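# Move the one filled canister into the yellow bay

## Task

Of four canisters, exactly one holds contents. Set that canister in the yellow bay so that its whole footprint lies inside the taped border, not on the tape. Return the other three to roughly their starting places. All four must finish standing upright: any canister that topples or ends up leaning means failure. The result only counts if it holds by itself, with nothing supported by the robot at the end.

## Robot and tools

ROBOT. A Hello Robot Stretch 4 with a single arm. It has an omni-wheel base, a lift that rides up a mast, a telescoping arm that reaches forward, a wrist with yaw, pitch and roll joints, and a two-finger gripper. It stands about 1.6 m tall, and no part of the base rim is farther than 0.23 m from the base origin. Its cameras are head_camera (pinhole, 420x560), head_left_camera and head_right_camera (fisheye, 420x672 each), and wrist_camera (pinhole, 616x392).

FRAMES. The base frame sits on the floor beneath the centre of the base: x points forward, y to the left, z up. hand_pose is reported in this frame. It marks a point between the open fingertips, and its axes line up with the base frame when all wrist joints are at zero. The printed value can be slightly wrong. The odometry frame is wherever the base frame was when the scene began. Heading is counted positive to the left, from -3.142 to 3.142.

execute_actions. Arguments: "actions", a list holding one action or none, and "cameras", a list of camera names or "all". Leaving cameras out, or giving null, returns every camera. An empty list returns no images. An empty actions list only reports the state and images. An action may contain:
- "base": a single relative move, measured from where the base last reported itself. translate_m drives straight by that many metres, -2 to 2, forward positive. strafe_m slides sideways in metres, -2 to 2, left positive. rotate_rad turns in place in radians, -3.2 to 3.2, counter-clockwise positive.
- "joints": absolute targets, keyed by name. lift_m is 0 to 1.2 m. arm_m is 0 to 0.55 m of extension. wrist_yaw_rad is -1.134 to 4.276: 0 faces forward, positive turns left, 3.14 is folded back. wrist_pitch_rad is -1.117 to 4.259: 0 is level, 1.57 points down. wrist_roll_rad is -1.117 to 4.259: at 0 the fingers are level, and positive rolls clockwise as seen from behind. gripper_m is -0.038 to 0.141 m, the gap between the fingertips; negative values press the tips together. A target outside its range is clipped and the result reports this. Any other bad value, or an unknown key, refuses the whole call and nothing moves.
- "pace": "slow", "default", "fast" or "max". The base reaches 0.1, 0.3, 0.4 or 0.6 m/s and 1, 2, 3 or 4 rad/s at these paces. With the lift raised it is slower, down to 0.3 m/s and 1 rad/s at full height.
- "contact_limits": {"arm_m": value}, from 0 (gentlest) to 0.75 (firmest), default 0.5. It sets how hard the arm may push before it halts.
- {"end_of_arm": "enable_torque"}, sent on its own, re-powers wrist or gripper motors that have shut off.
All motions in one action begin together. A single action runs for at most 15 s. A part you leave out may still be working toward an earlier target. A reasonable first step is to unfold the wrist with lift_m 0.4 and wrist_yaw_rad 0 in a single action.

wait: {"seconds": 0 to 10}. It commands nothing and then reports state and images.
zoom_image: {"camera", "region": [x0, y0, x1, y1]} in pixels of that camera's latest full image, measured from the top-left corner, at most 504x504.
read_manual: {"section": "licences"}. It returns only licence text.
finished_scene: {"scene": n}. It closes the scene once the last command has been held, and this cannot be undone. Call it only when the canisters are placed and left free. If a call reports a stop, any later calls in that same reply are skipped.

RESULTS. base_status and joint_status report how each motion ended. "done" means the target was reached; for the base it only means the wheels turned, even if they slipped. "off_target" means it stopped short and may still be pushing. "contact_stop_at_<key>" means it hit something, dropped its target and went slack. "limit_stop_at_<name>" means a built-in limit stopped it. "torque_fault" means a wrist or gripper motor overloaded and went limp. on_its_own covers things not commanded in that call; its "held at" value is a target, not a measured position. lidar_m gives 12 distances from the base origin, one per 30-degree sector: the 1st faces ahead, then counter-clockwise, with the 4th to the left, the 7th behind and the 10th to the right. "-" means nothing was seen, or something closer than 0.25 m. The lidar misses clear objects and thin legs. wrist_depth_mm is a 7x7 grid of median depths, 100 to 2000 mm, listed from the top-left. turned_by_wheels and turned_by_imu differing by more than about 0.1 rad means slip or a collision. base_tilt is in degrees, positive forward and right, with a fixed offset of up to about 1.5 degrees. motor_effort is in percent of maximum, with the peak in brackets; the readings are noisy and carry small fixed offsets. An effort at rest outside its normal range suggests a load or a push.

GRIPPING. To close on an object, command a gripper_m smaller than its width. Going tighter squeezes harder and pulls the object toward the wrist. Neither the reading nor "done" confirms a grasp, so look for a clear change in the gripper effort, or check the camera. If the fingertips jam against a surface, raise the lift.

AVOID. Do not knock canisters over or drop them. Avoid slamming or pressing hard: lower the contact limit for arm reaches. Do not drive or turn carrying over 1 kg with arm_m above 0.2, particularly at fast paces, because the robot can tip. A lean over 6 degrees makes the lift, arm and wheels go slack. Tilting the gripper up while also rolling it can trip the own-body stop. If a wrist motor faults, send enable_torque. The scene keeps running while you think, and the robot holds its last command meanwhile. Shorter robot motion time is better.

Each tool is called after "Emit:" as name(argument=value, ...) on one line, values as JSON.

## Session

Emit:
execute_actions(actions=[])

Scene clock: 0.00 s.
base_odometry: x=+0.000 y=+0.000 heading=+0.000 (m, m, rad; odometry frame)
turned_by_wheels: +0.000 (rad since the last result)
turned_by_imu: +0.000 (rad since the last result)
base_tilt: forward=-0.1 right=-0.1 (deg)
lidar_m: 1.21 1.52 0.79 0.84 1.69 1.76 0.89 1.78 1.14 1.12 2.00 1.07
base_status: not commanded
joint_positions: lift_m=+0.279 arm_m=-0.002 wrist_yaw_rad=+3.154 wrist_pitch_rad=+0.021 wrist_roll_rad=+0.008 gripper_m=+0.057
joint_status: not commanded
motor_effort: lift_m=+20 arm_m=+0 wrist_yaw_rad=+0 wrist_pitch_rad=-8 wrist_roll_rad=+1 gripper_m=-2 wheel_0=+0 wheel_1=+0 wheel_2=+0 (%)
hand_pose: x=-0.1204 y=+0.0837 z=+0.4506 quat_wxyz=(-0.006, -0.011, +0.004, +1.000) (m; base frame)
wrist_depth_mm: - 138 - - - 1921 1576 / - 121 174 - - 1863 1576 / - 130 179 - - 1808 1537 / 133 138 1863 - - 1808 1499 / 1618 1808 1983 1060 - 1808 1537 / 1576 1661 199 1008 196 1708 1537 / 1118 1042 1138 138 1160 1098 1205
pictures: head_camera, head_left_camera, head_right_camera, wrist_camera
Images, in order (width x height): head_camera 420x560, head_left_camera 420x672, head_right_camera 420x672, wrist_camera 616x392.

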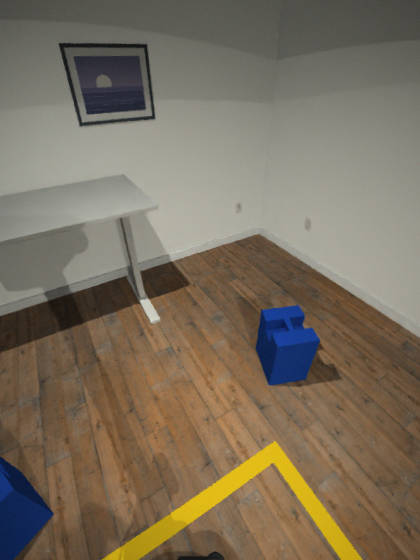

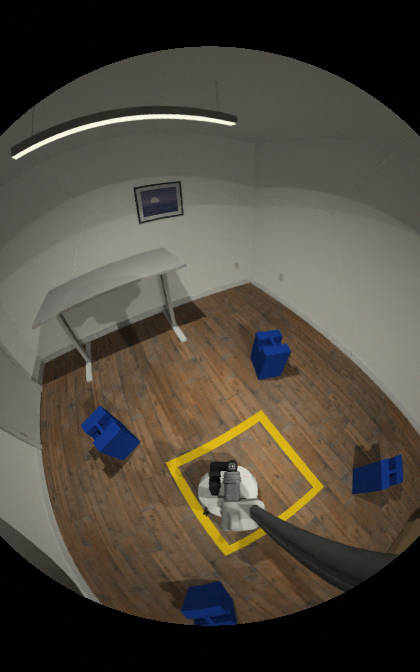

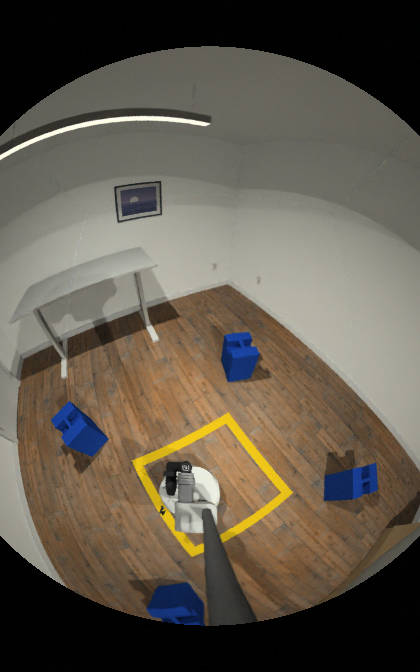

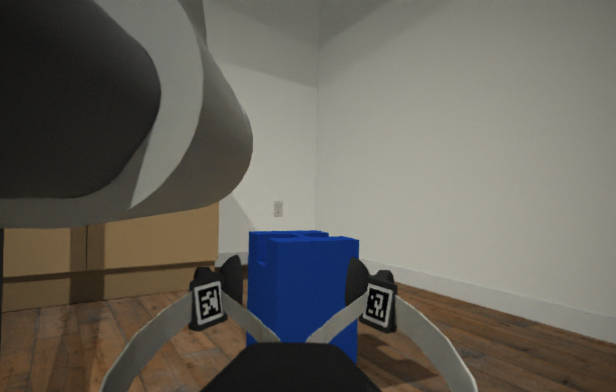

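Emit:
zoom_image(camera="head_camera", region=[200, 270, 380, 420])

Region (200, 270, 380, 420) of head_camera's 420x560 image, scaled by 2.800, with more detail than that image has.

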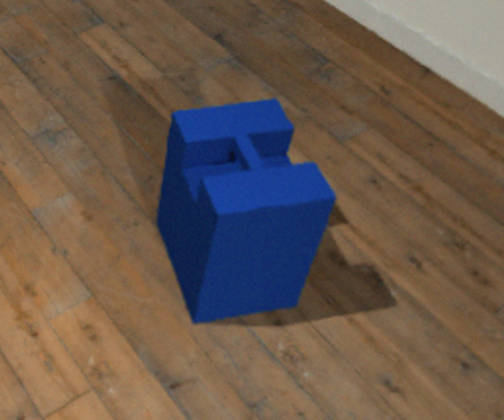

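Emit:
execute_actions(actions=[{"base":{"rotate_rad":-0.30},"joints":{"lift_m":0.7,"wrist_yaw_rad":0,"wrist_pitch_rad":1.57,"wrist_roll_rad":-0.46,"gripper_m":0.1}}], cameras=["head_camera"])

Emit:
execute_actions(actions=[{"base":{"translate_m":0.85},"joints":{"arm_m":0.3}}], cameras=["head_camera","wrist_camera"])

Scene clock: 17.80 s.
base_odometry: x=+0.000 y=+0.000 heading=-0.299 (m, m, rad; odometry frame)
turned_by_wheels: -0.299 (rad since the last result)
turned_by_imu: -0.302 (rad since the last result)
base_tilt: forward=+0.0 right=-0.1 (deg)
lidar_m: 1.06 1.51 1.52 0.81 1.71 1.69 0.87 0.92 1.77 1.09 2.02 2.01
base_status: done
joint_positions: lift_m=+0.700 arm_m=-0.002 wrist_yaw_rad=+0.000 wrist_pitch_rad=+1.570 wrist_roll_rad=-0.460 gripper_m=+0.100
joint_status: all done
motor_effort: lift_m=+24(20) arm_m=+0(0) wrist_yaw_rad=-3(7) wrist_pitch_rad=-2(7) wrist_roll_rad=+1(4) gripper_m=-1(6) wheel_0=+3(6) wheel_1=+1(8) wheel_2=+3(7) (%)
hand_pose: x=+0.1694 y=-0.0874 z=+0.5893 quat_wxyz=(+0.689, -0.161, +0.688, +0.161) (m; base frame)
wrist_depth_mm: 798 820 809 820 820 831 831 / 809 809 820 820 820 820 842 / 788 798 820 831 820 831 842 / 798 788 603 831 809 820 842 / 788 597 597 603 820 820 820 / 798 585 585 603 200 831 820 / 798 591 597 139 831 831 820
pictures: head_camera
Images, in order (width x height): head_camera 420x560.

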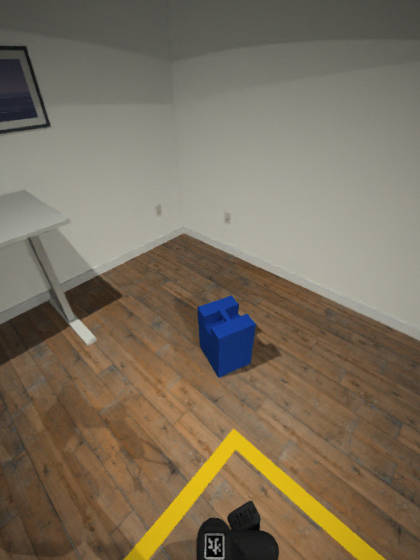

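Scene clock: 22.13 s.
base_odometry: x=+0.812 y=-0.251 heading=-0.300 (m, m, rad; odometry frame)
turned_by_wheels: +0.000 (rad since the last result)
turned_by_imu: -0.005 (rad since the last result)
base_tilt: forward=+0.0 right=-0.2 (deg)
lidar_m: 0.25 1.73 0.97 1.10 1.09 1.19 1.70 2.36 1.24 1.68 1.38 0.25
base_status: done
joint_positions: lift_m=+0.700 arm_m=+0.299 wrist_yaw_rad=+0.000 wrist_pitch_rad=+1.570 wrist_roll_rad=-0.460 gripper_m=+0.100
joint_status: all done
motor_effort: lift_m=+23(24) arm_m=+8(8) wrist_yaw_rad=-2(0) wrist_pitch_rad=-2(2) wrist_roll_rad=+0(0) gripper_m=-1(0) wheel_0=+0(8) wheel_1=+0(6) wheel_2=-1(10) (%)
hand_pose: x=+0.4696 y=-0.0874 z=+0.5895 quat_wxyz=(+0.689, -0.161, +0.688, +0.161) (m; base frame)
wrist_depth_mm: 798 809 798 809 842 831 831 / 778 809 809 809 831 831 831 / 788 820 788 809 831 831 820 / 798 788 430 430 820 831 820 / 798 798 430 512 820 820 831 / 788 778 424 512 200 831 842 / 627 421 421 139 820 831 820
pictures: head_camera, wrist_camera
Images, in order (width x height): head_camera 420x560, wrist_camera 616x392.

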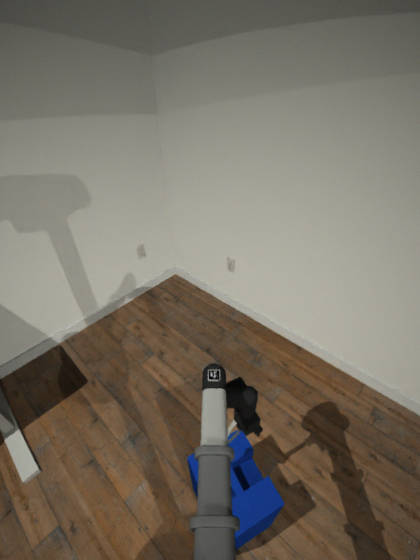

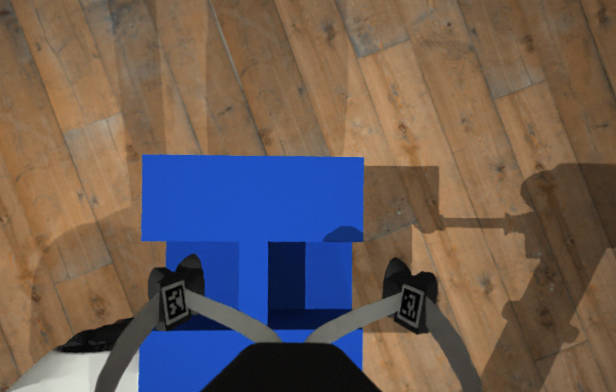

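Emit:
execute_actions(actions=[{"base":{"translate_m":-0.06},"joints":{"lift_m":0.6}}], cameras=[])

Emit:
execute_actions(actions=[{"base":{"strafe_m":0.026},"joints":{"lift_m":0.54,"gripper_m":0.08}}], cameras=["wrist_camera"])

Scene clock: 30.23 s.
base_odometry: x=+0.755 y=-0.233 heading=-0.299 (m, m, rad; odometry frame)
turned_by_wheels: +0.000 (rad since the last result)
turned_by_imu: -0.001 (rad since the last result)
base_tilt: forward=+0.0 right=-0.1 (deg)
lidar_m: 0.29 1.76 1.00 1.14 1.02 1.25 1.66 2.30 1.22 1.73 1.44 0.34
base_status: done
joint_positions: lift_m=+0.600 arm_m=+0.299 wrist_yaw_rad=+0.000 wrist_pitch_rad=+1.570 wrist_roll_rad=-0.460 gripper_m=+0.100
joint_status: all done
motor_effort: lift_m=+14(18) arm_m=+8(8) wrist_yaw_rad=+0(0) wrist_pitch_rad=-2(2) wrist_roll_rad=+1(0) gripper_m=+0(0) wheel_0=+0(3) wheel_1=+0(5) wheel_2=+1(9) (%)
hand_pose: x=+0.4696 y=-0.0874 z=+0.4901 quat_wxyz=(+0.689, -0.161, +0.688, +0.161) (m; base frame)
wrist_depth_mm: 707 699 707 723 732 732 741 / 707 707 329 332 723 723 741 / 699 327 329 330 336 732 732 / 699 707 410 334 415 732 741 / 691 699 413 410 413 732 732 / 699 699 327 332 200 732 741 / 585 325 327 139 332 732 723
pictures: none
No camera images: the call's "cameras" was empty. Leave "cameras" out to get every camera's image.

Scene clock: 31.40 s.
base_odometry: x=+0.763 y=-0.208 heading=-0.300 (m, m, rad; odometry frame)
turned_by_wheels: +0.000 (rad since the last result)
turned_by_imu: -0.001 (rad since the last result)
base_tilt: forward=+0.2 right=-0.1 (deg)
lidar_m: 0.28 1.73 0.99 1.11 1.00 1.16 1.67 2.34 1.25 1.75 1.44 0.31
base_status: done
joint_positions: lift_m=+0.540 arm_m=+0.299 wrist_yaw_rad=+0.000 wrist_pitch_rad=+1.570 wrist_roll_rad=-0.460 gripper_m=+0.080
joint_status: all done
motor_effort: lift_m=+14(15) arm_m=+8(8) wrist_yaw_rad=-1(1) wrist_pitch_rad=-2(1) wrist_roll_rad=+0(0) gripper_m=-3(4) wheel_0=+0(8) wheel_1=-1(7) wheel_2=+0(2) (%)
hand_pose: x=+0.4696 y=-0.0874 z=+0.4301 quat_wxyz=(+0.689, -0.161, +0.688, +0.161) (m; base frame)
wrist_depth_mm: 640 647 654 661 668 668 668 / 654 647 271 273 276 668 668 / 640 268 268 273 274 661 683 / 634 640 270 273 274 668 676 / 640 640 351 271 357 661 676 / 647 640 201 270 198 668 668 / 621 266 267 138 273 661 668
pictures: wrist_camera
Images, in order (width x height): wrist_camera 616x392.

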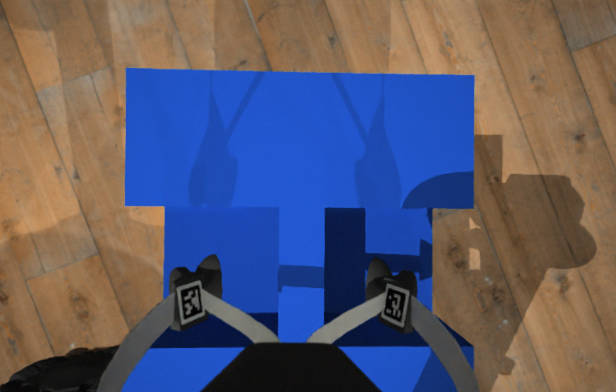

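Emit:
execute_actions(actions=[{"joints":{"lift_m":0.475}}], cameras=["wrist_camera"])

Emit:
execute_actions(actions=[{"joints":{"gripper_m":-0.01}}], cameras=[])

Emit:
execute_actions(actions=[{"joints":{"lift_m":0.5},"pace":"slow"}], cameras=["wrist_camera"])

Scene clock: 36.43 s.
base_odometry: x=+0.763 y=-0.208 heading=-0.300 (m, m, rad; odometry frame)
turned_by_wheels: +0.000 (rad since the last result)
turned_by_imu: -0.002 (rad since the last result)
base_tilt: forward=+0.0 right=-0.1 (deg)
lidar_m: 0.30 1.75 0.98 1.11 1.02 1.18 1.66 2.34 1.26 1.76 1.46 0.31
base_status: not commanded
joint_positions: lift_m=+0.475 arm_m=+0.299 wrist_yaw_rad=+0.000 wrist_pitch_rad=+1.570 wrist_roll_rad=-0.460 gripper_m=+0.080
joint_status: all done
motor_effort: lift_m=+14(17) arm_m=+8(8) wrist_yaw_rad=-2(1) wrist_pitch_rad=-1(1) wrist_roll_rad=+0(0) gripper_m=+0(0) wheel_0=+0(0) wheel_1=-2(1) wheel_2=+0(0) (%)
hand_pose: x=+0.4697 y=-0.0874 z=+0.3651 quat_wxyz=(+0.689, -0.161, +0.688, +0.161) (m; base frame)
wrist_depth_mm: 580 205 585 591 591 603 609 / 574 204 206 208 209 211 609 / 574 204 205 207 209 211 609 / 574 204 206 207 210 210 609 / 574 574 285 206 291 597 609 / 580 574 202 206 198 603 609 / 569 226 242 137 243 246 597
pictures: wrist_camera
Images, in order (width x height): wrist_camera 616x392.

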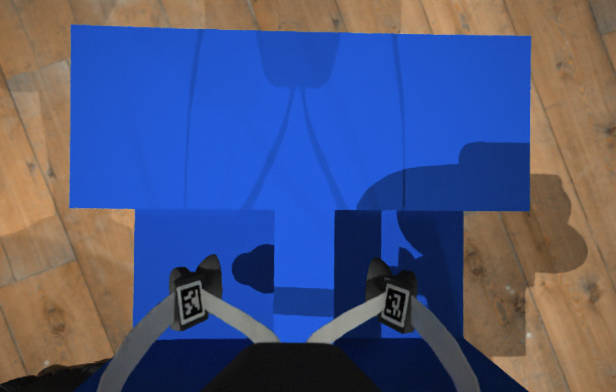

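Scene clock: 38.10 s.
base_odometry: x=+0.763 y=-0.208 heading=-0.300 (m, m, rad; odometry frame)
turned_by_wheels: +0.000 (rad since the last result)
turned_by_imu: -0.001 (rad since the last result)
base_tilt: forward=-0.2 right=-0.1 (deg)
lidar_m: 0.29 1.75 0.98 1.14 1.01 1.18 1.66 2.35 1.20 1.75 1.46 0.31
base_status: not commanded
joint_positions: lift_m=+0.475 arm_m=+0.299 wrist_yaw_rad=+0.000 wrist_pitch_rad=+1.570 wrist_roll_rad=-0.460 gripper_m=-0.009
joint_status: all done
motor_effort: lift_m=+18(18) arm_m=+9(8) wrist_yaw_rad=-1(0) wrist_pitch_rad=-3(2) wrist_roll_rad=+1(1) gripper_m=-21(22) wheel_0=+0(1) wheel_1=-1(1) wheel_2=+0(0) (%)
hand_pose: x=+0.4696 y=-0.0874 z=+0.3648 quat_wxyz=(+0.689, -0.161, +0.688, +0.161) (m; base frame)
wrist_depth_mm: 569 193 196 197 200 201 609 / 574 194 195 197 198 200 603 / 580 193 196 197 198 200 609 / 580 195 196 196 198 201 603 / 574 276 276 197 282 591 603 / 569 277 184 196 187 597 603 / 574 211 240 165 243 232 597
pictures: none
No camera images: the call's "cameras" was empty. Leave "cameras" out to get every camera's image.

Scene clock: 39.10 s.
base_odometry: x=+0.763 y=-0.208 heading=-0.300 (m, m, rad; odometry frame)
turned_by_wheels: +0.000 (rad since the last result)
turned_by_imu: +0.000 (rad since the last result)
base_tilt: forward=+0.1 right=-0.1 (deg)
lidar_m: 0.27 1.76 0.98 1.09 1.02 1.20 1.65 2.32 1.25 1.74 1.45 0.32
base_status: not commanded
joint_positions: lift_m=+0.499 arm_m=+0.299 wrist_yaw_rad=+0.000 wrist_pitch_rad=+1.570 wrist_roll_rad=-0.460 gripper_m=-0.009
joint_status: all done
motor_effort: lift_m=+28(32) arm_m=+8(9) wrist_yaw_rad=-2(0) wrist_pitch_rad=-3(2) wrist_roll_rad=+1(0) gripper_m=-22(21) wheel_0=+0(0) wheel_1=-1(1) wheel_2=+0(0) (%)
hand_pose: x=+0.4696 y=-0.0874 z=+0.3890 quat_wxyz=(+0.689, -0.161, +0.688, +0.161) (m; base frame)
wrist_depth_mm: 603 193 195 197 198 200 634 / 603 194 195 196 198 199 627 / 603 193 195 196 198 200 621 / 603 193 195 196 198 198 627 / 603 273 277 196 281 634 627 / 603 273 184 197 187 621 627 / 591 212 241 164 245 230 627
pictures: wrist_camera
Images, in order (width x height): wrist_camera 616x392.

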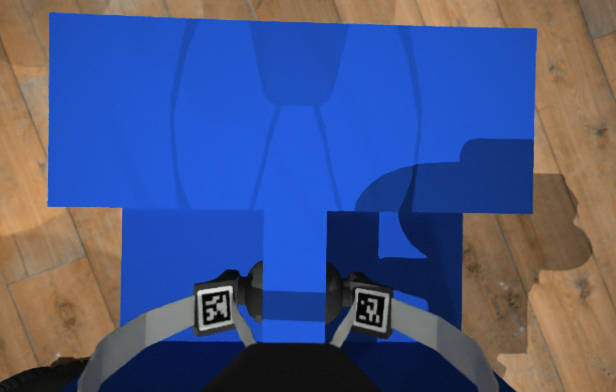

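Emit:
execute_actions(actions=[{"joints":{"lift_m":0.47},"pace":"slow"}], cameras=[])

Emit:
execute_actions(actions=[{"joints":{"gripper_m":0.08}}], cameras=[])

Emit:
execute_actions(actions=[{"joints":{"lift_m":0.6}}], cameras=[])

Emit:
execute_actions(actions=[{"base":{"rotate_rad":-1.75}}], cameras=["head_camera","head_left_camera"])

Scene clock: 43.93 s.
base_odometry: x=+0.763 y=-0.208 heading=-0.300 (m, m, rad; odometry frame)
turned_by_wheels: +0.000 (rad since the last result)
turned_by_imu: -0.002 (rad since the last result)
base_tilt: forward=-0.2 right=-0.1 (deg)
lidar_m: 0.29 1.74 0.98 1.14 1.04 1.17 1.66 2.33 1.22 1.77 1.45 0.31
base_status: not commanded
joint_positions: lift_m=+0.470 arm_m=+0.299 wrist_yaw_rad=+0.000 wrist_pitch_rad=+1.570 wrist_roll_rad=-0.460 gripper_m=-0.009
joint_status: all done
motor_effort: lift_m=+18(27) arm_m=+8(8) wrist_yaw_rad=-1(2) wrist_pitch_rad=-2(1) wrist_roll_rad=+0(0) gripper_m=-22(22) wheel_0=+0(0) wheel_1=-1(1) wheel_2=+0(0) (%)
hand_pose: x=+0.4696 y=-0.0874 z=+0.3598 quat_wxyz=(+0.689, -0.161, +0.688, +0.161) (m; base frame)
wrist_depth_mm: 569 193 196 197 198 200 603 / 569 194 196 196 198 200 597 / 574 193 196 197 198 199 603 / 569 194 195 196 198 198 597 / 569 274 276 197 281 591 597 / 569 273 185 196 187 591 597 / 564 211 240 165 243 224 597
pictures: none
No camera images: the call's "cameras" was empty. Leave "cameras" out to get every camera's image.

Scene clock: 45.60 s.
base_odometry: x=+0.763 y=-0.208 heading=-0.300 (m, m, rad; odometry frame)
turned_by_wheels: +0.000 (rad since the last result)
turned_by_imu: -0.001 (rad since the last result)
base_tilt: forward=-0.1 right=+0.0 (deg)
lidar_m: 0.29 1.75 0.97 1.11 1.02 1.19 1.65 2.35 1.24 1.77 1.44 0.32
base_status: not commanded
joint_positions: lift_m=+0.470 arm_m=+0.299 wrist_yaw_rad=+0.000 wrist_pitch_rad=+1.571 wrist_roll_rad=-0.460 gripper_m=+0.080
joint_status: all done
motor_effort: lift_m=+18(18) arm_m=+8(8) wrist_yaw_rad=+1(1) wrist_pitch_rad=-3(11) wrist_roll_rad=+0(1) gripper_m=-1(22) wheel_0=+0(0) wheel_1=-1(1) wheel_2=+0(0) (%)
hand_pose: x=+0.4695 y=-0.0874 z=+0.3598 quat_wxyz=(+0.689, -0.161, +0.688, +0.161) (m; base frame)
wrist_depth_mm: 564 200 202 574 591 609 603 / 574 199 200 202 203 206 615 / 569 198 200 202 203 204 609 / 574 198 198 200 203 205 597 / 569 281 281 201 285 597 597 / 569 279 200 201 198 591 597 / 559 225 241 137 246 591 597
pictures: none
No camera images: the call's "cameras" was empty. Leave "cameras" out to get every camera's image.

Scene clock: 47.20 s.
base_odometry: x=+0.763 y=-0.208 heading=-0.300 (m, m, rad; odometry frame)
turned_by_wheels: +0.000 (rad since the last result)
turned_by_imu: -0.001 (rad since the last result)
base_tilt: forward=-0.2 right=+0.0 (deg)
lidar_m: 0.28 1.75 0.97 1.12 1.03 1.19 1.67 2.35 1.25 1.76 1.46 0.31
base_status: not commanded
joint_positions: lift_m=+0.600 arm_m=+0.299 wrist_yaw_rad=+0.000 wrist_pitch_rad=+1.570 wrist_roll_rad=-0.460 gripper_m=+0.080
joint_status: all done
motor_effort: lift_m=+24(24) arm_m=+8(8) wrist_yaw_rad=+1(0) wrist_pitch_rad=-2(3) wrist_roll_rad=+1(0) gripper_m=-1(2) wheel_0=+0(0) wheel_1=-1(1) wheel_2=+0(0) (%)
hand_pose: x=+0.4695 y=-0.0874 z=+0.4893 quat_wxyz=(+0.689, -0.161, +0.688, +0.161) (m; base frame)
wrist_depth_mm: 699 707 715 715 723 732 732 / 699 707 707 723 723 741 741 / 707 707 330 330 332 723 732 / 699 691 327 332 334 723 732 / 699 699 407 410 415 741 741 / 699 691 201 329 198 715 741 / 603 324 327 137 330 723 732
pictures: none
No camera images: the call's "cameras" was empty. Leave "cameras" out to get every camera's image.

Scene clock: 49.37 s.
base_odometry: x=+0.763 y=-0.208 heading=-2.049 (m, m, rad; odometry frame)
turned_by_wheels: -1.750 (rad since the last result)
turned_by_imu: -1.751 (rad since the last result)
base_tilt: forward=+0.2 right=-0.2 (deg)
lidar_m: 1.26 1.49 0.38 0.27 0.44 0.98 1.05 1.09 1.02 1.74 1.66 1.25
base_status: done
joint_positions: lift_m=+0.600 arm_m=+0.299 wrist_yaw_rad=+0.000 wrist_pitch_rad=+1.570 wrist_roll_rad=-0.460 gripper_m=+0.080
joint_status: not commanded
motor_effort: lift_m=+23(24) arm_m=+8(8) wrist_yaw_rad=-2(0) wrist_pitch_rad=-2(2) wrist_roll_rad=+0(1) gripper_m=-3(1) wheel_0=+0(7) wheel_1=+2(9) wheel_2=+0(7) (%)
hand_pose: x=+0.4698 y=-0.0874 z=+0.4894 quat_wxyz=(+0.689, -0.161, +0.688, +0.161) (m; base frame)
wrist_depth_mm: 691 707 707 715 732 732 732 / 707 707 715 715 723 741 732 / 699 699 707 715 723 732 741 / 683 691 707 715 707 723 741 / 707 707 699 723 715 732 723 / 691 699 201 707 197 723 732 / 597 544 668 137 715 723 732
pictures: head_camera, head_left_camera
Images, in order (width x height): head_camera 420x560, head_left_camera 420x672.

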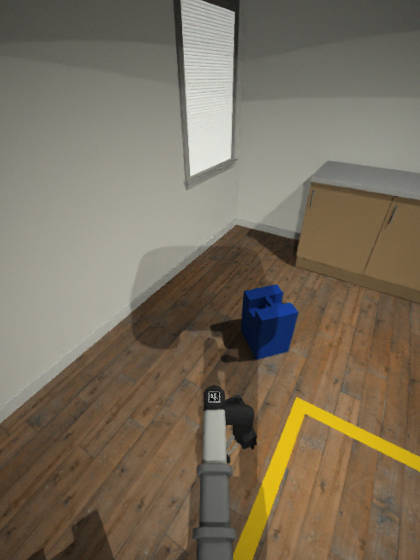

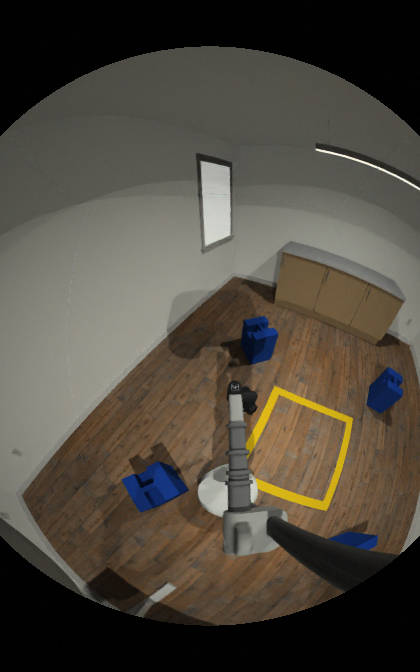

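Emit:
zoom_image(camera="head_camera", region=[200, 260, 340, 380])

Region (200, 260, 340, 380) of head_camera's 420x560 image, scaled by 3.600, with more detail than that image has; it fills the top 432 rows of this view, and the rest is white.

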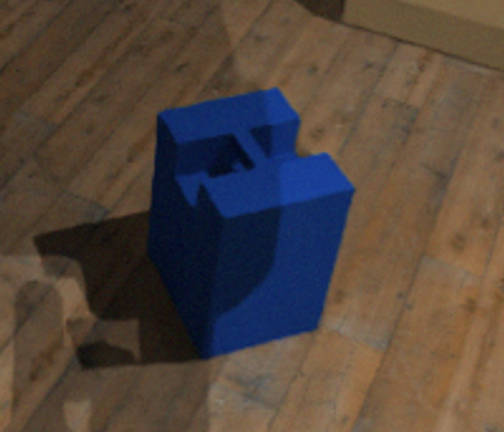

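Emit:
execute_actions(actions=[{"base":{"rotate_rad":-0.187},"joints":{"wrist_roll_rad":-0.49}}], cameras=[])

Emit:
execute_actions(actions=[{"base":{"translate_m":0.92},"pace":"fast"}], cameras=["wrist_camera"])

Scene clock: 58.20 s.
base_odometry: x=+0.763 y=-0.208 heading=-2.236 (m, m, rad; odometry frame)
turned_by_wheels: -0.187 (rad since the last result)
turned_by_imu: -0.188 (rad since the last result)
base_tilt: forward=-0.1 right=+0.1 (deg)
lidar_m: 1.23 1.62 1.44 0.28 0.31 1.00 0.99 1.26 1.02 2.27 1.67 2.31
base_status: done
joint_positions: lift_m=+0.600 arm_m=+0.299 wrist_yaw_rad=+0.000 wrist_pitch_rad=+1.570 wrist_roll_rad=-0.489 gripper_m=+0.080
joint_status: all done
motor_effort: lift_m=+23(23) arm_m=+7(7) wrist_yaw_rad=-1(2) wrist_pitch_rad=-2(1) wrist_roll_rad=+0(5) gripper_m=-1(2) wheel_0=+2(8) wheel_1=+0(7) wheel_2=+3(9) (%)
hand_pose: x=+0.4698 y=-0.0874 z=+0.4894 quat_wxyz=(+0.686, -0.171, +0.686, +0.171) (m; base frame)
wrist_depth_mm: 715 707 715 715 715 732 732 / 699 707 715 715 723 732 732 / 699 707 707 715 723 723 741 / 691 699 707 723 732 715 741 / 691 699 707 707 715 723 723 / 699 699 202 715 198 723 723 / 559 539 676 137 723 715 741
pictures: none
No camera images: the call's "cameras" was empty. Leave "cameras" out to get every camera's image.

Scene clock: 61.80 s.
base_odometry: x=+0.195 y=-0.932 heading=-2.236 (m, m, rad; odometry frame)
turned_by_wheels: +0.000 (rad since the last result)
turned_by_imu: -0.005 (rad since the last result)
base_tilt: forward=+0.1 right=-0.1 (deg)
lidar_m: 0.32 1.26 1.12 1.14 1.42 0.93 2.24 1.67 2.59 1.42 1.62 0.37
base_status: done
joint_positions: lift_m=+0.600 arm_m=+0.299 wrist_yaw_rad=+0.000 wrist_pitch_rad=+1.570 wrist_roll_rad=-0.489 gripper_m=+0.080
joint_status: not commanded
motor_effort: lift_m=+23(23) arm_m=+8(8) wrist_yaw_rad=-3(0) wrist_pitch_rad=-1(2) wrist_roll_rad=+0(1) gripper_m=+0(1) wheel_0=-1(8) wheel_1=+1(7) wheel_2=+1(13) (%)
hand_pose: x=+0.4698 y=-0.0874 z=+0.4894 quat_wxyz=(+0.686, -0.171, +0.686, +0.171) (m; base frame)
wrist_depth_mm: 699 699 707 732 741 723 741 / 699 699 329 332 332 732 741 / 691 707 329 334 334 732 732 / 707 699 410 410 415 715 741 / 699 707 410 357 415 732 732 / 699 699 201 329 197 723 723 / 559 530 324 138 332 715 732
pictures: wrist_camera
Images, in order (width x height): wrist_camera 616x392.

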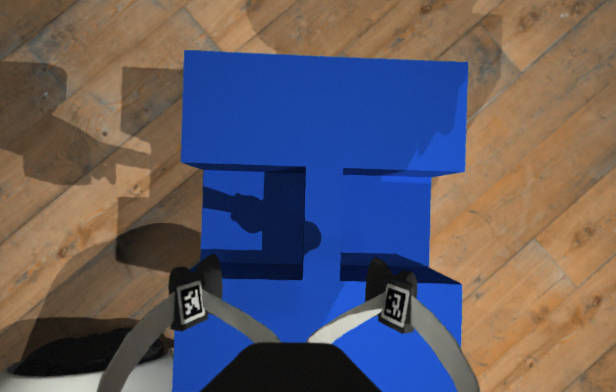

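Emit:
execute_actions(actions=[{"joints":{"arm_m":0.34,"wrist_roll_rad":-0.45,"lift_m":0.53}}], cameras=[])

Emit:
execute_actions(actions=[{"joints":{"lift_m":0.475}}], cameras=["wrist_camera"])

Emit:
execute_actions(actions=[{"joints":{"gripper_m":-0.01}}], cameras=["wrist_camera"])

Scene clock: 67.20 s.
base_odometry: x=+0.195 y=-0.932 heading=-2.236 (m, m, rad; odometry frame)
turned_by_wheels: +0.000 (rad since the last result)
turned_by_imu: -0.002 (rad since the last result)
base_tilt: forward=-0.1 right=-0.1 (deg)
lidar_m: 0.31 1.26 1.12 1.14 1.40 0.94 2.24 1.67 2.60 1.45 1.61 0.37
base_status: not commanded
joint_positions: lift_m=+0.530 arm_m=+0.338 wrist_yaw_rad=+0.000 wrist_pitch_rad=+1.570 wrist_roll_rad=-0.451 gripper_m=+0.080
joint_status: all done
motor_effort: lift_m=+15(24) arm_m=+9(12) wrist_yaw_rad=-1(1) wrist_pitch_rad=-1(2) wrist_roll_rad=+2(7) gripper_m=-1(1) wheel_0=-1(0) wheel_1=+0(1) wheel_2=+1(1) (%)
hand_pose: x=+0.5096 y=-0.0874 z=+0.4201 quat_wxyz=(+0.689, -0.158, +0.689, +0.158) (m; base frame)
wrist_depth_mm: 627 634 640 640 654 661 668 / 634 260 260 263 265 654 661 / 634 257 259 260 263 661 661 / 627 258 260 262 264 661 661 / 621 634 342 260 345 647 661 / 634 640 201 260 198 654 661 / 627 255 258 138 262 661 661
pictures: none
No camera images: the call's "cameras" was empty. Leave "cameras" out to get every camera's image.

Scene clock: 68.33 s.
base_odometry: x=+0.195 y=-0.932 heading=-2.236 (m, m, rad; odometry frame)
turned_by_wheels: +0.000 (rad since the last result)
turned_by_imu: +0.000 (rad since the last result)
base_tilt: forward=-0.1 right=+0.0 (deg)
lidar_m: 0.33 1.25 1.10 1.14 1.41 0.93 2.22 1.65 2.59 1.44 1.64 0.35
base_status: not commanded
joint_positions: lift_m=+0.475 arm_m=+0.338 wrist_yaw_rad=+0.000 wrist_pitch_rad=+1.570 wrist_roll_rad=-0.451 gripper_m=+0.080
joint_status: all done
motor_effort: lift_m=+14(11) arm_m=+9(8) wrist_yaw_rad=-1(1) wrist_pitch_rad=-1(1) wrist_roll_rad=+3(3) gripper_m=-2(2) wheel_0=-1(1) wheel_1=+1(0) wheel_2=+1(1) (%)
hand_pose: x=+0.5096 y=-0.0874 z=+0.3651 quat_wxyz=(+0.689, -0.158, +0.689, +0.158) (m; base frame)
wrist_depth_mm: 580 585 585 591 597 609 609 / 574 203 206 206 208 211 609 / 580 202 205 207 209 210 609 / 580 203 205 207 208 211 603 / 574 569 286 206 290 603 597 / 569 574 200 206 198 597 609 / 569 231 247 137 243 229 603
pictures: wrist_camera
Images, in order (width x height): wrist_camera 616x392.

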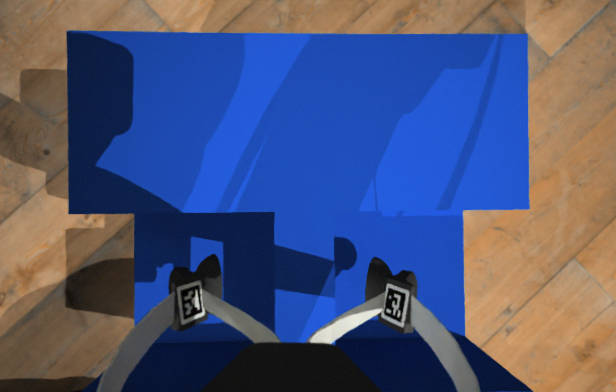

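Scene clock: 70.00 s.
base_odometry: x=+0.195 y=-0.932 heading=-2.236 (m, m, rad; odometry frame)
turned_by_wheels: +0.000 (rad since the last result)
turned_by_imu: -0.001 (rad since the last result)
base_tilt: forward=+0.1 right=+0.0 (deg)
lidar_m: 0.33 1.25 1.11 1.13 1.40 0.92 2.23 1.66 2.59 1.42 1.62 0.36
base_status: not commanded
joint_positions: lift_m=+0.475 arm_m=+0.339 wrist_yaw_rad=+0.000 wrist_pitch_rad=+1.570 wrist_roll_rad=-0.450 gripper_m=-0.009
joint_status: all done
motor_effort: lift_m=+18(18) arm_m=+8(9) wrist_yaw_rad=+0(1) wrist_pitch_rad=-2(1) wrist_roll_rad=+1(3) gripper_m=-22(22) wheel_0=-1(1) wheel_1=+0(1) wheel_2=+1(1) (%)
hand_pose: x=+0.5096 y=-0.0874 z=+0.3648 quat_wxyz=(+0.690, -0.158, +0.689, +0.158) (m; base frame)
wrist_depth_mm: 569 193 195 195 199 597 597 / 569 193 195 196 198 199 603 / 569 193 195 197 198 200 609 / 574 193 195 196 198 199 591 / 569 274 276 196 279 591 603 / 569 274 183 196 187 591 603 / 564 214 242 165 245 232 609
pictures: wrist_camera
Images, in order (width x height): wrist_camera 616x392.

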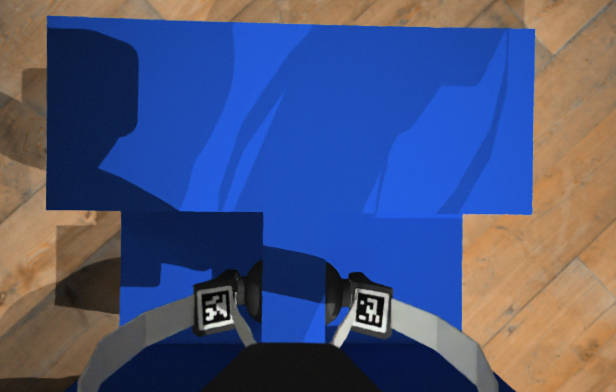

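Emit:
execute_actions(actions=[{"joints":{"gripper_m":0.08}}], cameras=[])

Emit:
execute_actions(actions=[{"joints":{"lift_m":0.6,"arm_m":0.3},"pace":"fast"}], cameras=[])

Emit:
execute_actions(actions=[{"base":{"rotate_rad":-1.5}}], cameras=["head_camera"])

Scene clock: 74.73 s.
base_odometry: x=+0.195 y=-0.932 heading=-2.236 (m, m, rad; odometry frame)
turned_by_wheels: +0.000 (rad since the last result)
turned_by_imu: -0.002 (rad since the last result)
base_tilt: forward=+0.0 right=-0.2 (deg)
lidar_m: 0.33 1.26 1.11 1.13 1.40 0.93 2.23 1.68 2.59 1.43 1.63 0.36
base_status: not commanded
joint_positions: lift_m=+0.475 arm_m=+0.339 wrist_yaw_rad=+0.000 wrist_pitch_rad=+1.570 wrist_roll_rad=-0.450 gripper_m=+0.080
joint_status: all done
motor_effort: lift_m=+18(18) arm_m=+9(8) wrist_yaw_rad=+0(1) wrist_pitch_rad=-2(1) wrist_roll_rad=+1(1) gripper_m=-2(22) wheel_0=-1(0) wheel_1=+0(0) wheel_2=+1(1) (%)
hand_pose: x=+0.5096 y=-0.0874 z=+0.3648 quat_wxyz=(+0.689, -0.158, +0.689, +0.158) (m; base frame)
wrist_depth_mm: 580 574 591 591 603 603 615 / 574 204 205 207 208 210 615 / 574 203 204 206 208 210 609 / 580 202 204 206 209 210 609 / 580 283 286 206 290 603 609 / 574 282 200 205 197 597 603 / 574 229 245 137 245 246 609
pictures: none
No camera images: the call's "cameras" was empty. Leave "cameras" out to get every camera's image.

Scene clock: 76.03 s.
base_odometry: x=+0.195 y=-0.932 heading=-2.236 (m, m, rad; odometry frame)
turned_by_wheels: +0.000 (rad since the last result)
turned_by_imu: -0.001 (rad since the last result)
base_tilt: forward=+0.1 right=-0.2 (deg)
lidar_m: 0.32 1.25 1.13 1.14 1.42 0.93 2.21 1.66 2.60 1.43 1.62 0.35
base_status: not commanded
joint_positions: lift_m=+0.600 arm_m=+0.302 wrist_yaw_rad=+0.000 wrist_pitch_rad=+1.570 wrist_roll_rad=-0.450 gripper_m=+0.080
joint_status: all done
motor_effort: lift_m=+23(25) arm_m=-8(6) wrist_yaw_rad=+0(0) wrist_pitch_rad=-2(2) wrist_roll_rad=+1(1) gripper_m=-1(1) wheel_0=+0(1) wheel_1=+0(1) wheel_2=+1(1) (%)
hand_pose: x=+0.4726 y=-0.0874 z=+0.4894 quat_wxyz=(+0.690, -0.158, +0.689, +0.158) (m; base frame)
wrist_depth_mm: 707 707 715 715 723 732 732 / 699 699 329 330 334 732 741 / 699 707 330 332 336 723 741 / 699 707 410 389 413 723 741 / 699 715 407 368 415 723 732 / 691 691 200 329 197 723 732 / 621 512 327 137 329 723 732
pictures: none
No camera images: the call's "cameras" was empty. Leave "cameras" out to get every camera's image.

Scene clock: 78.03 s.
base_odometry: x=+0.195 y=-0.932 heading=+2.547 (m, m, rad; odometry frame)
turned_by_wheels: -1.500 (rad since the last result)
turned_by_imu: -1.501 (rad since the last result)
base_tilt: forward=+0.0 right=+0.0 (deg)
lidar_m: 1.42 1.58 0.34 0.32 1.22 1.12 1.15 1.50 0.90 1.89 1.66 2.58
base_status: done
joint_positions: lift_m=+0.600 arm_m=+0.301 wrist_yaw_rad=+0.000 wrist_pitch_rad=+1.570 wrist_roll_rad=-0.450 gripper_m=+0.080
joint_status: not commanded
motor_effort: lift_m=+23(23) arm_m=-8(8) wrist_yaw_rad=-1(2) wrist_pitch_rad=-1(1) wrist_roll_rad=+1(1) gripper_m=-1(1) wheel_0=-1(10) wheel_1=+1(9) wheel_2=+0(9) (%)
hand_pose: x=+0.4726 y=-0.0874 z=+0.4894 quat_wxyz=(+0.690, -0.158, +0.689, +0.158) (m; base frame)
wrist_depth_mm: 707 707 715 732 723 732 732 / 699 707 707 715 732 723 741 / 699 707 715 715 723 723 732 / 707 699 707 723 723 732 741 / 707 707 707 715 715 715 723 / 699 707 201 723 198 732 732 / 627 544 699 137 715 715 732
pictures: head_camera
Images, in order (width x height): head_camera 420x560.

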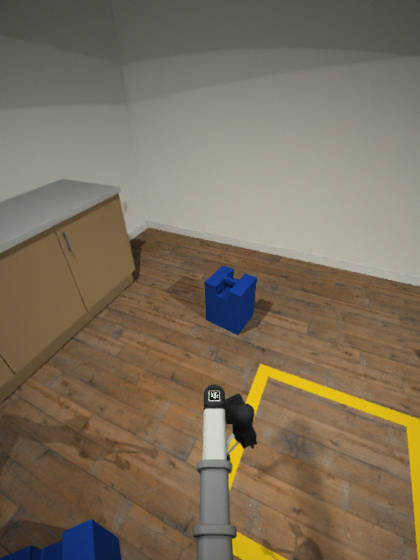

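Emit:
execute_actions(actions=[{"base":{"translate_m":1.1},"joints":{"wrist_roll_rad":-1.0},"pace":"fast"}], cameras=["wrist_camera"])

Scene clock: 83.90 s.
base_odometry: x=-0.717 y=-0.316 heading=+2.547 (m, m, rad; odometry frame)
turned_by_wheels: +0.000 (rad since the last result)
turned_by_imu: -0.006 (rad since the last result)
base_tilt: forward=-0.1 right=-0.1 (deg)
lidar_m: 0.38 1.10 0.99 1.01 1.34 0.89 2.17 1.73 2.29 1.43 1.73 0.36
base_status: done
joint_positions: lift_m=+0.600 arm_m=+0.301 wrist_yaw_rad=+0.000 wrist_pitch_rad=+1.570 wrist_roll_rad=-0.999 gripper_m=+0.080
joint_status: all done
motor_effort: lift_m=+23(23) arm_m=-8(9) wrist_yaw_rad=+0(1) wrist_pitch_rad=-1(2) wrist_roll_rad=+0(2) gripper_m=-1(2) wheel_0=+0(8) wheel_1=+0(6) wheel_2=+3(13) (%)
hand_pose: x=+0.4726 y=-0.0874 z=+0.4894 quat_wxyz=(+0.621, -0.339, +0.620, +0.339) (m; base frame)
wrist_depth_mm: 699 707 707 715 723 723 750 / 699 707 715 707 723 750 732 / 683 707 327 330 334 338 741 / 691 699 410 330 334 418 732 / 525 699 410 410 418 732 732 / 488 535 201 347 198 723 732 / 488 521 699 137 332 338 750
pictures: wrist_camera
Images, in order (width x height): wrist_camera 616x392.

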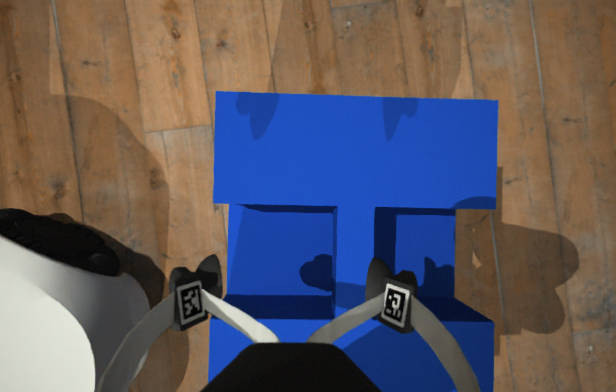

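Emit:
execute_actions(actions=[{"base":{"strafe_m":-0.027},"joints":{"arm_m":0.344,"wrist_roll_rad":-0.97,"lift_m":0.53}}], cameras=["wrist_camera"])

Emit:
execute_actions(actions=[{"joints":{"lift_m":0.475}}], cameras=[])

Emit:
execute_actions(actions=[{"joints":{"gripper_m":-0.01}}], cameras=["wrist_camera"])

Scene clock: 88.70 s.
base_odometry: x=-0.702 y=-0.294 heading=+2.547 (m, m, rad; odometry frame)
turned_by_wheels: +0.000 (rad since the last result)
turned_by_imu: -0.002 (rad since the last result)
base_tilt: forward=+0.0 right=-0.1 (deg)
lidar_m: 0.37 1.14 1.03 1.06 1.35 0.90 2.17 1.71 2.28 1.39 1.70 0.35
base_status: done
joint_positions: lift_m=+0.530 arm_m=+0.342 wrist_yaw_rad=+0.000 wrist_pitch_rad=+1.570 wrist_roll_rad=-0.971 gripper_m=+0.080
joint_status: all done
motor_effort: lift_m=+15(23) arm_m=+9(9) wrist_yaw_rad=-2(1) wrist_pitch_rad=-1(2) wrist_roll_rad=+3(4) gripper_m=-2(1) wheel_0=-2(11) wheel_1=+0(7) wheel_2=+0(2) (%)
hand_pose: x=+0.5136 y=-0.0874 z=+0.4201 quat_wxyz=(+0.626, -0.330, +0.625, +0.330) (m; base frame)
wrist_depth_mm: 627 634 647 647 647 668 668 / 634 257 259 263 265 654 683 / 621 258 257 262 264 661 668 / 621 257 258 262 264 661 676 / 627 640 342 260 349 661 668 / 500 621 201 260 198 654 654 / 455 256 258 137 263 661 654
pictures: wrist_camera
Images, in order (width x height): wrist_camera 616x392.

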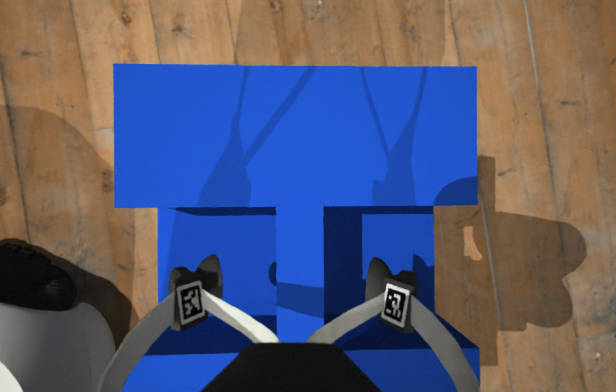

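Scene clock: 89.83 s.
base_odometry: x=-0.702 y=-0.294 heading=+2.547 (m, m, rad; odometry frame)
turned_by_wheels: +0.000 (rad since the last result)
turned_by_imu: +0.000 (rad since the last result)
base_tilt: forward=-0.1 right=+0.1 (deg)
lidar_m: 0.38 1.12 1.03 1.05 1.35 0.92 2.20 1.70 2.27 1.41 1.71 0.36
base_status: not commanded
joint_positions: lift_m=+0.475 arm_m=+0.342 wrist_yaw_rad=+0.000 wrist_pitch_rad=+1.570 wrist_roll_rad=-0.971 gripper_m=+0.080
joint_status: all done
motor_effort: lift_m=+14(14) arm_m=+9(9) wrist_yaw_rad=+1(2) wrist_pitch_rad=-1(1) wrist_roll_rad=+3(3) gripper_m=-1(0) wheel_0=-2(1) wheel_1=-1(0) wheel_2=+0(0) (%)
hand_pose: x=+0.5136 y=-0.0874 z=+0.3651 quat_wxyz=(+0.626, -0.330, +0.625, +0.330) (m; base frame)
wrist_depth_mm: 574 203 585 591 603 597 615 / 574 202 205 206 208 211 615 / 569 203 205 206 208 210 609 / 580 203 204 206 208 211 609 / 574 285 285 206 290 609 615 / 508 282 201 206 197 603 609 / 442 228 243 137 241 227 609
pictures: none
No camera images: the call's "cameras" was empty. Leave "cameras" out to get every camera's image.

Scene clock: 91.50 s.
base_odometry: x=-0.702 y=-0.294 heading=+2.547 (m, m, rad; odometry frame)
turned_by_wheels: +0.000 (rad since the last result)
turned_by_imu: -0.001 (rad since the last result)
base_tilt: forward=+0.0 right=-0.1 (deg)
lidar_m: 0.37 1.11 1.03 1.03 1.36 0.91 2.17 1.71 2.27 1.40 1.69 0.33
base_status: not commanded
joint_positions: lift_m=+0.475 arm_m=+0.343 wrist_yaw_rad=+0.000 wrist_pitch_rad=+1.570 wrist_roll_rad=-0.970 gripper_m=-0.009
joint_status: all done
motor_effort: lift_m=+18(18) arm_m=+9(8) wrist_yaw_rad=+0(1) wrist_pitch_rad=-2(5) wrist_roll_rad=+2(3) gripper_m=-22(21) wheel_0=-1(2) wheel_1=-1(1) wheel_2=+0(0) (%)
hand_pose: x=+0.5137 y=-0.0874 z=+0.3648 quat_wxyz=(+0.626, -0.330, +0.625, +0.330) (m; base frame)
wrist_depth_mm: 569 194 196 198 200 200 603 / 569 195 195 197 198 200 603 / 564 194 196 197 198 200 597 / 574 194 196 197 198 200 603 / 564 277 277 196 281 597 603 / 496 273 185 196 187 603 603 / 439 211 240 164 243 224 597
pictures: wrist_camera
Images, in order (width x height): wrist_camera 616x392.

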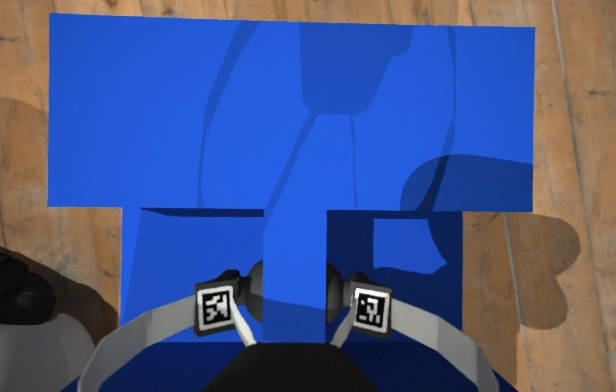

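Emit:
execute_actions(actions=[{"joints":{"gripper_m":0.08}}], cameras=[])

Emit:
execute_actions(actions=[{"joints":{"lift_m":0.6},"pace":"fast"}], cameras=[])

Emit:
execute_actions(actions=[{"base":{"rotate_rad":-1.62},"joints":{"arm_m":0.3}}], cameras=["head_camera"])

Scene clock: 95.67 s.
base_odometry: x=-0.702 y=-0.294 heading=+2.547 (m, m, rad; odometry frame)
turned_by_wheels: +0.000 (rad since the last result)
turned_by_imu: -0.002 (rad since the last result)
base_tilt: forward=-0.1 right=-0.1 (deg)
lidar_m: 0.34 1.14 1.02 1.06 1.37 0.89 2.18 1.71 2.27 1.42 1.71 0.35
base_status: not commanded
joint_positions: lift_m=+0.475 arm_m=+0.343 wrist_yaw_rad=+0.000 wrist_pitch_rad=+1.570 wrist_roll_rad=-0.970 gripper_m=+0.080
joint_status: all done
motor_effort: lift_m=+18(18) arm_m=+9(8) wrist_yaw_rad=-2(0) wrist_pitch_rad=-2(3) wrist_roll_rad=+1(1) gripper_m=-2(21) wheel_0=-1(1) wheel_1=+0(0) wheel_2=+0(0) (%)
hand_pose: x=+0.5136 y=-0.0874 z=+0.3648 quat_wxyz=(+0.626, -0.330, +0.625, +0.330) (m; base frame)
wrist_depth_mm: 574 203 206 585 591 603 609 / 574 202 204 206 208 211 609 / 574 202 204 205 208 208 609 / 574 202 205 205 208 210 603 / 569 283 283 206 291 603 603 / 504 282 201 206 197 597 609 / 439 224 240 137 243 246 609
pictures: none
No camera images: the call's "cameras" was empty. Leave "cameras" out to get every camera's image.

Scene clock: 96.97 s.
base_odometry: x=-0.702 y=-0.294 heading=+2.547 (m, m, rad; odometry frame)
turned_by_wheels: +0.000 (rad since the last result)
turned_by_imu: -0.001 (rad since the last result)
base_tilt: forward=+0.0 right=+0.0 (deg)
lidar_m: 0.36 1.12 1.03 1.06 1.36 0.91 2.17 1.71 2.27 1.42 1.70 0.35
base_status: not commanded
joint_positions: lift_m=+0.600 arm_m=+0.343 wrist_yaw_rad=+0.000 wrist_pitch_rad=+1.570 wrist_roll_rad=-0.970 gripper_m=+0.080
joint_status: all done
motor_effort: lift_m=+23(24) arm_m=+8(9) wrist_yaw_rad=+0(1) wrist_pitch_rad=-1(2) wrist_roll_rad=+1(1) gripper_m=-2(2) wheel_0=-1(1) wheel_1=+0(0) wheel_2=+0(0) (%)
hand_pose: x=+0.5136 y=-0.0874 z=+0.4894 quat_wxyz=(+0.626, -0.330, +0.625, +0.330) (m; base frame)
wrist_depth_mm: 699 707 707 732 723 723 732 / 691 707 707 707 723 723 741 / 691 699 325 330 334 723 741 / 699 699 329 329 336 723 723 / 621 699 404 410 415 732 741 / 508 634 200 329 198 732 732 / 484 324 325 137 330 723 741
pictures: none
No camera images: the call's "cameras" was empty. Leave "cameras" out to get every camera's image.

Scene clock: 99.07 s.
base_odometry: x=-0.702 y=-0.294 heading=+0.927 (m, m, rad; odometry frame)
turned_by_wheels: -1.620 (rad since the last result)
turned_by_imu: -1.621 (rad since the last result)
base_tilt: forward=+0.0 right=-0.1 (deg)
lidar_m: 1.40 1.75 0.35 0.36 1.16 1.03 1.04 1.32 0.93 2.17 1.71 2.25
base_status: done
joint_positions: lift_m=+0.600 arm_m=+0.302 wrist_yaw_rad=+0.000 wrist_pitch_rad=+1.570 wrist_roll_rad=-0.970 gripper_m=+0.080
joint_status: all done
motor_effort: lift_m=+23(23) arm_m=-9(9) wrist_yaw_rad=+0(1) wrist_pitch_rad=-2(3) wrist_roll_rad=+1(2) gripper_m=-2(0) wheel_0=+1(8) wheel_1=+1(9) wheel_2=+0(7) (%)
hand_pose: x=+0.4727 y=-0.0874 z=+0.4894 quat_wxyz=(+0.626, -0.330, +0.625, +0.330) (m; base frame)
wrist_depth_mm: 691 699 699 723 723 732 732 / 683 699 707 707 723 732 741 / 699 707 707 715 723 723 732 / 699 699 707 715 732 741 732 / 549 707 715 723 723 732 732 / 488 539 201 715 197 723 732 / 488 512 699 137 723 732 732
pictures: head_camera
Images, in order (width x height): head_camera 420x560.

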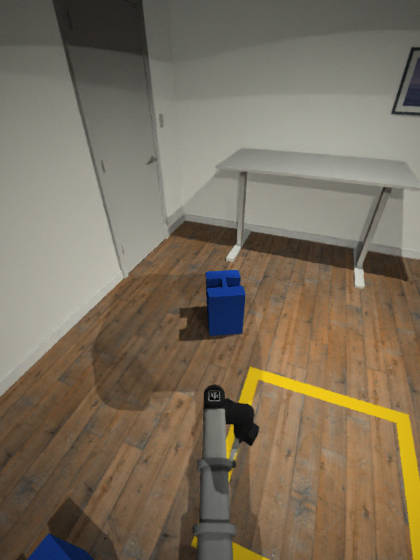

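Emit:
execute_actions(actions=[{"base":{"translate_m":1.14},"joints":{"wrist_roll_rad":-0.1,"arm_m":0.26},"pace":"fast"}], cameras=["wrist_camera"])

Scene clock: 106.73 s.
base_odometry: x=-0.018 y=+0.618 heading=+0.928 (m, m, rad; odometry frame)
turned_by_wheels: +0.000 (rad since the last result)
turned_by_imu: -0.006 (rad since the last result)
base_tilt: forward=-0.1 right=+0.1 (deg)
lidar_m: 0.27 1.27 1.17 1.18 1.47 1.02 2.15 1.73 2.54 1.38 1.34 0.33
base_status: done
joint_positions: lift_m=+0.600 arm_m=+0.261 wrist_yaw_rad=+0.000 wrist_pitch_rad=+1.570 wrist_roll_rad=-0.101 gripper_m=+0.080
joint_status: all done
motor_effort: lift_m=+23(23) arm_m=-8(11) wrist_yaw_rad=+1(4) wrist_pitch_rad=-2(3) wrist_roll_rad=+3(6) gripper_m=-3(2) wheel_0=+1(7) wheel_1=+1(6) wheel_2=+2(14) (%)
hand_pose: x=+0.4325 y=-0.0874 z=+0.4894 quat_wxyz=(+0.706, -0.036, +0.706, +0.035) (m; base frame)
wrist_depth_mm: 691 715 707 723 732 732 750 / 707 699 332 332 334 715 732 / 699 707 327 334 334 732 732 / 699 707 413 332 415 732 732 / 699 699 410 413 715 723 723 / 691 707 201 329 196 732 732 / 707 324 325 137 332 732 732
pictures: wrist_camera
Images, in order (width x height): wrist_camera 616x392.

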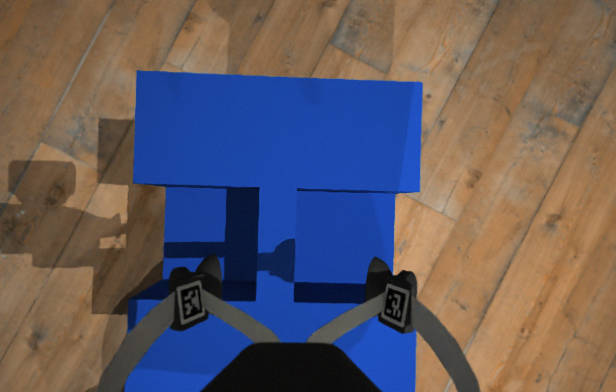

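Emit:
execute_actions(actions=[{"base":{"strafe_m":0.017},"joints":{"arm_m":0.278,"wrist_roll_rad":-0.06,"lift_m":0.53}}], cameras=["wrist_camera"])

Emit:
execute_actions(actions=[{"joints":{"lift_m":0.472}}], cameras=[])

Emit:
execute_actions(actions=[{"joints":{"gripper_m":-0.035}}], cameras=["wrist_camera"])

Scene clock: 110.27 s.
base_odometry: x=-0.031 y=+0.629 heading=+0.928 (m, m, rad; odometry frame)
turned_by_wheels: +0.000 (rad since the last result)
turned_by_imu: -0.001 (rad since the last result)
base_tilt: forward=+0.1 right=-0.2 (deg)
lidar_m: 0.28 1.28 1.15 1.16 1.46 1.02 2.15 1.73 2.56 1.41 1.34 0.30
base_status: done
joint_positions: lift_m=+0.530 arm_m=+0.276 wrist_yaw_rad=+0.000 wrist_pitch_rad=+1.570 wrist_roll_rad=-0.061 gripper_m=+0.080
joint_status: all done
motor_effort: lift_m=+15(19) arm_m=+9(12) wrist_yaw_rad=+2(1) wrist_pitch_rad=-2(2) wrist_roll_rad=+3(3) gripper_m=-1(1) wheel_0=+0(6) wheel_1=+1(9) wheel_2=+0(2) (%)
hand_pose: x=+0.4475 y=-0.0874 z=+0.4201 quat_wxyz=(+0.707, -0.021, +0.707, +0.021) (m; base frame)
wrist_depth_mm: 634 634 654 647 647 668 661 / 627 259 262 262 264 661 661 / 634 259 260 263 265 647 668 / 634 258 260 262 263 647 668 / 634 634 343 262 343 661 654 / 627 634 201 260 198 661 661 / 634 256 258 138 262 654 661
pictures: wrist_camera
Images, in order (width x height): wrist_camera 616x392.

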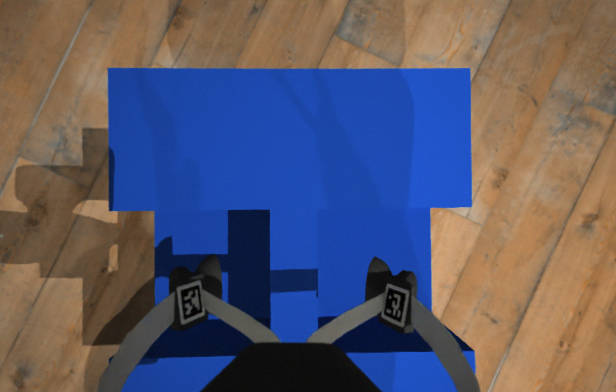

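Scene clock: 111.43 s.
base_odometry: x=-0.031 y=+0.629 heading=+0.928 (m, m, rad; odometry frame)
turned_by_wheels: +0.000 (rad since the last result)
turned_by_imu: +0.000 (rad since the last result)
base_tilt: forward=+0.0 right=-0.1 (deg)
lidar_m: 0.27 1.28 1.15 1.16 1.44 1.00 2.14 1.74 2.55 1.41 1.33 0.31
base_status: not commanded
joint_positions: lift_m=+0.472 arm_m=+0.276 wrist_yaw_rad=+0.000 wrist_pitch_rad=+1.570 wrist_roll_rad=-0.061 gripper_m=+0.080
joint_status: all done
motor_effort: lift_m=+14(17) arm_m=+8(9) wrist_yaw_rad=-1(1) wrist_pitch_rad=-2(2) wrist_roll_rad=+3(3) gripper_m=-2(2) wheel_0=+1(1) wheel_1=+0(0) wheel_2=+0(0) (%)
hand_pose: x=+0.4475 y=-0.0874 z=+0.3621 quat_wxyz=(+0.707, -0.021, +0.707, +0.021) (m; base frame)
wrist_depth_mm: 574 580 591 597 591 603 603 / 574 202 202 204 206 206 603 / 574 200 202 204 206 206 597 / 574 202 202 204 206 207 603 / 574 282 283 204 287 597 603 / 580 282 200 202 197 597 597 / 564 231 247 137 243 243 597
pictures: none
No camera images: the call's "cameras" was empty. Leave "cameras" out to get every camera's image.

Scene clock: 113.27 s.
base_odometry: x=-0.031 y=+0.629 heading=+0.928 (m, m, rad; odometry frame)
turned_by_wheels: +0.000 (rad since the last result)
turned_by_imu: -0.001 (rad since the last result)
base_tilt: forward=+0.1 right=-0.2 (deg)
lidar_m: 0.29 1.29 1.14 1.16 1.45 1.02 2.12 1.74 2.57 1.40 1.36 0.30
base_status: not commanded
joint_positions: lift_m=+0.471 arm_m=+0.277 wrist_yaw_rad=+0.002 wrist_pitch_rad=+1.565 wrist_roll_rad=-0.061 gripper_m=-0.034
joint_status: all done
motor_effort: lift_m=+28(28) arm_m=+8(9) wrist_yaw_rad=-7(7) wrist_pitch_rad=+13(13) wrist_roll_rad=+3(3) gripper_m=-32(31) wheel_0=+0(1) wheel_1=+1(1) wheel_2=+0(0) (%)
hand_pose: x=+0.4495 y=-0.0874 z=+0.3610 quat_wxyz=(+0.709, -0.022, +0.705, +0.022) (m; base frame)
wrist_depth_mm: 574 195 195 196 198 199 597 / 569 195 195 196 197 198 591 / 564 194 195 196 197 198 585 / 564 194 196 195 197 198 585 / 569 274 274 195 279 591 591 / 569 274 180 195 181 585 585 / 564 216 244 143 241 212 591
pictures: wrist_camera
Images, in order (width x height): wrist_camera 616x392.

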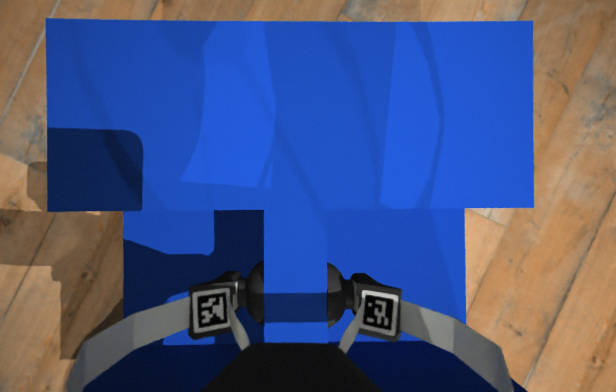

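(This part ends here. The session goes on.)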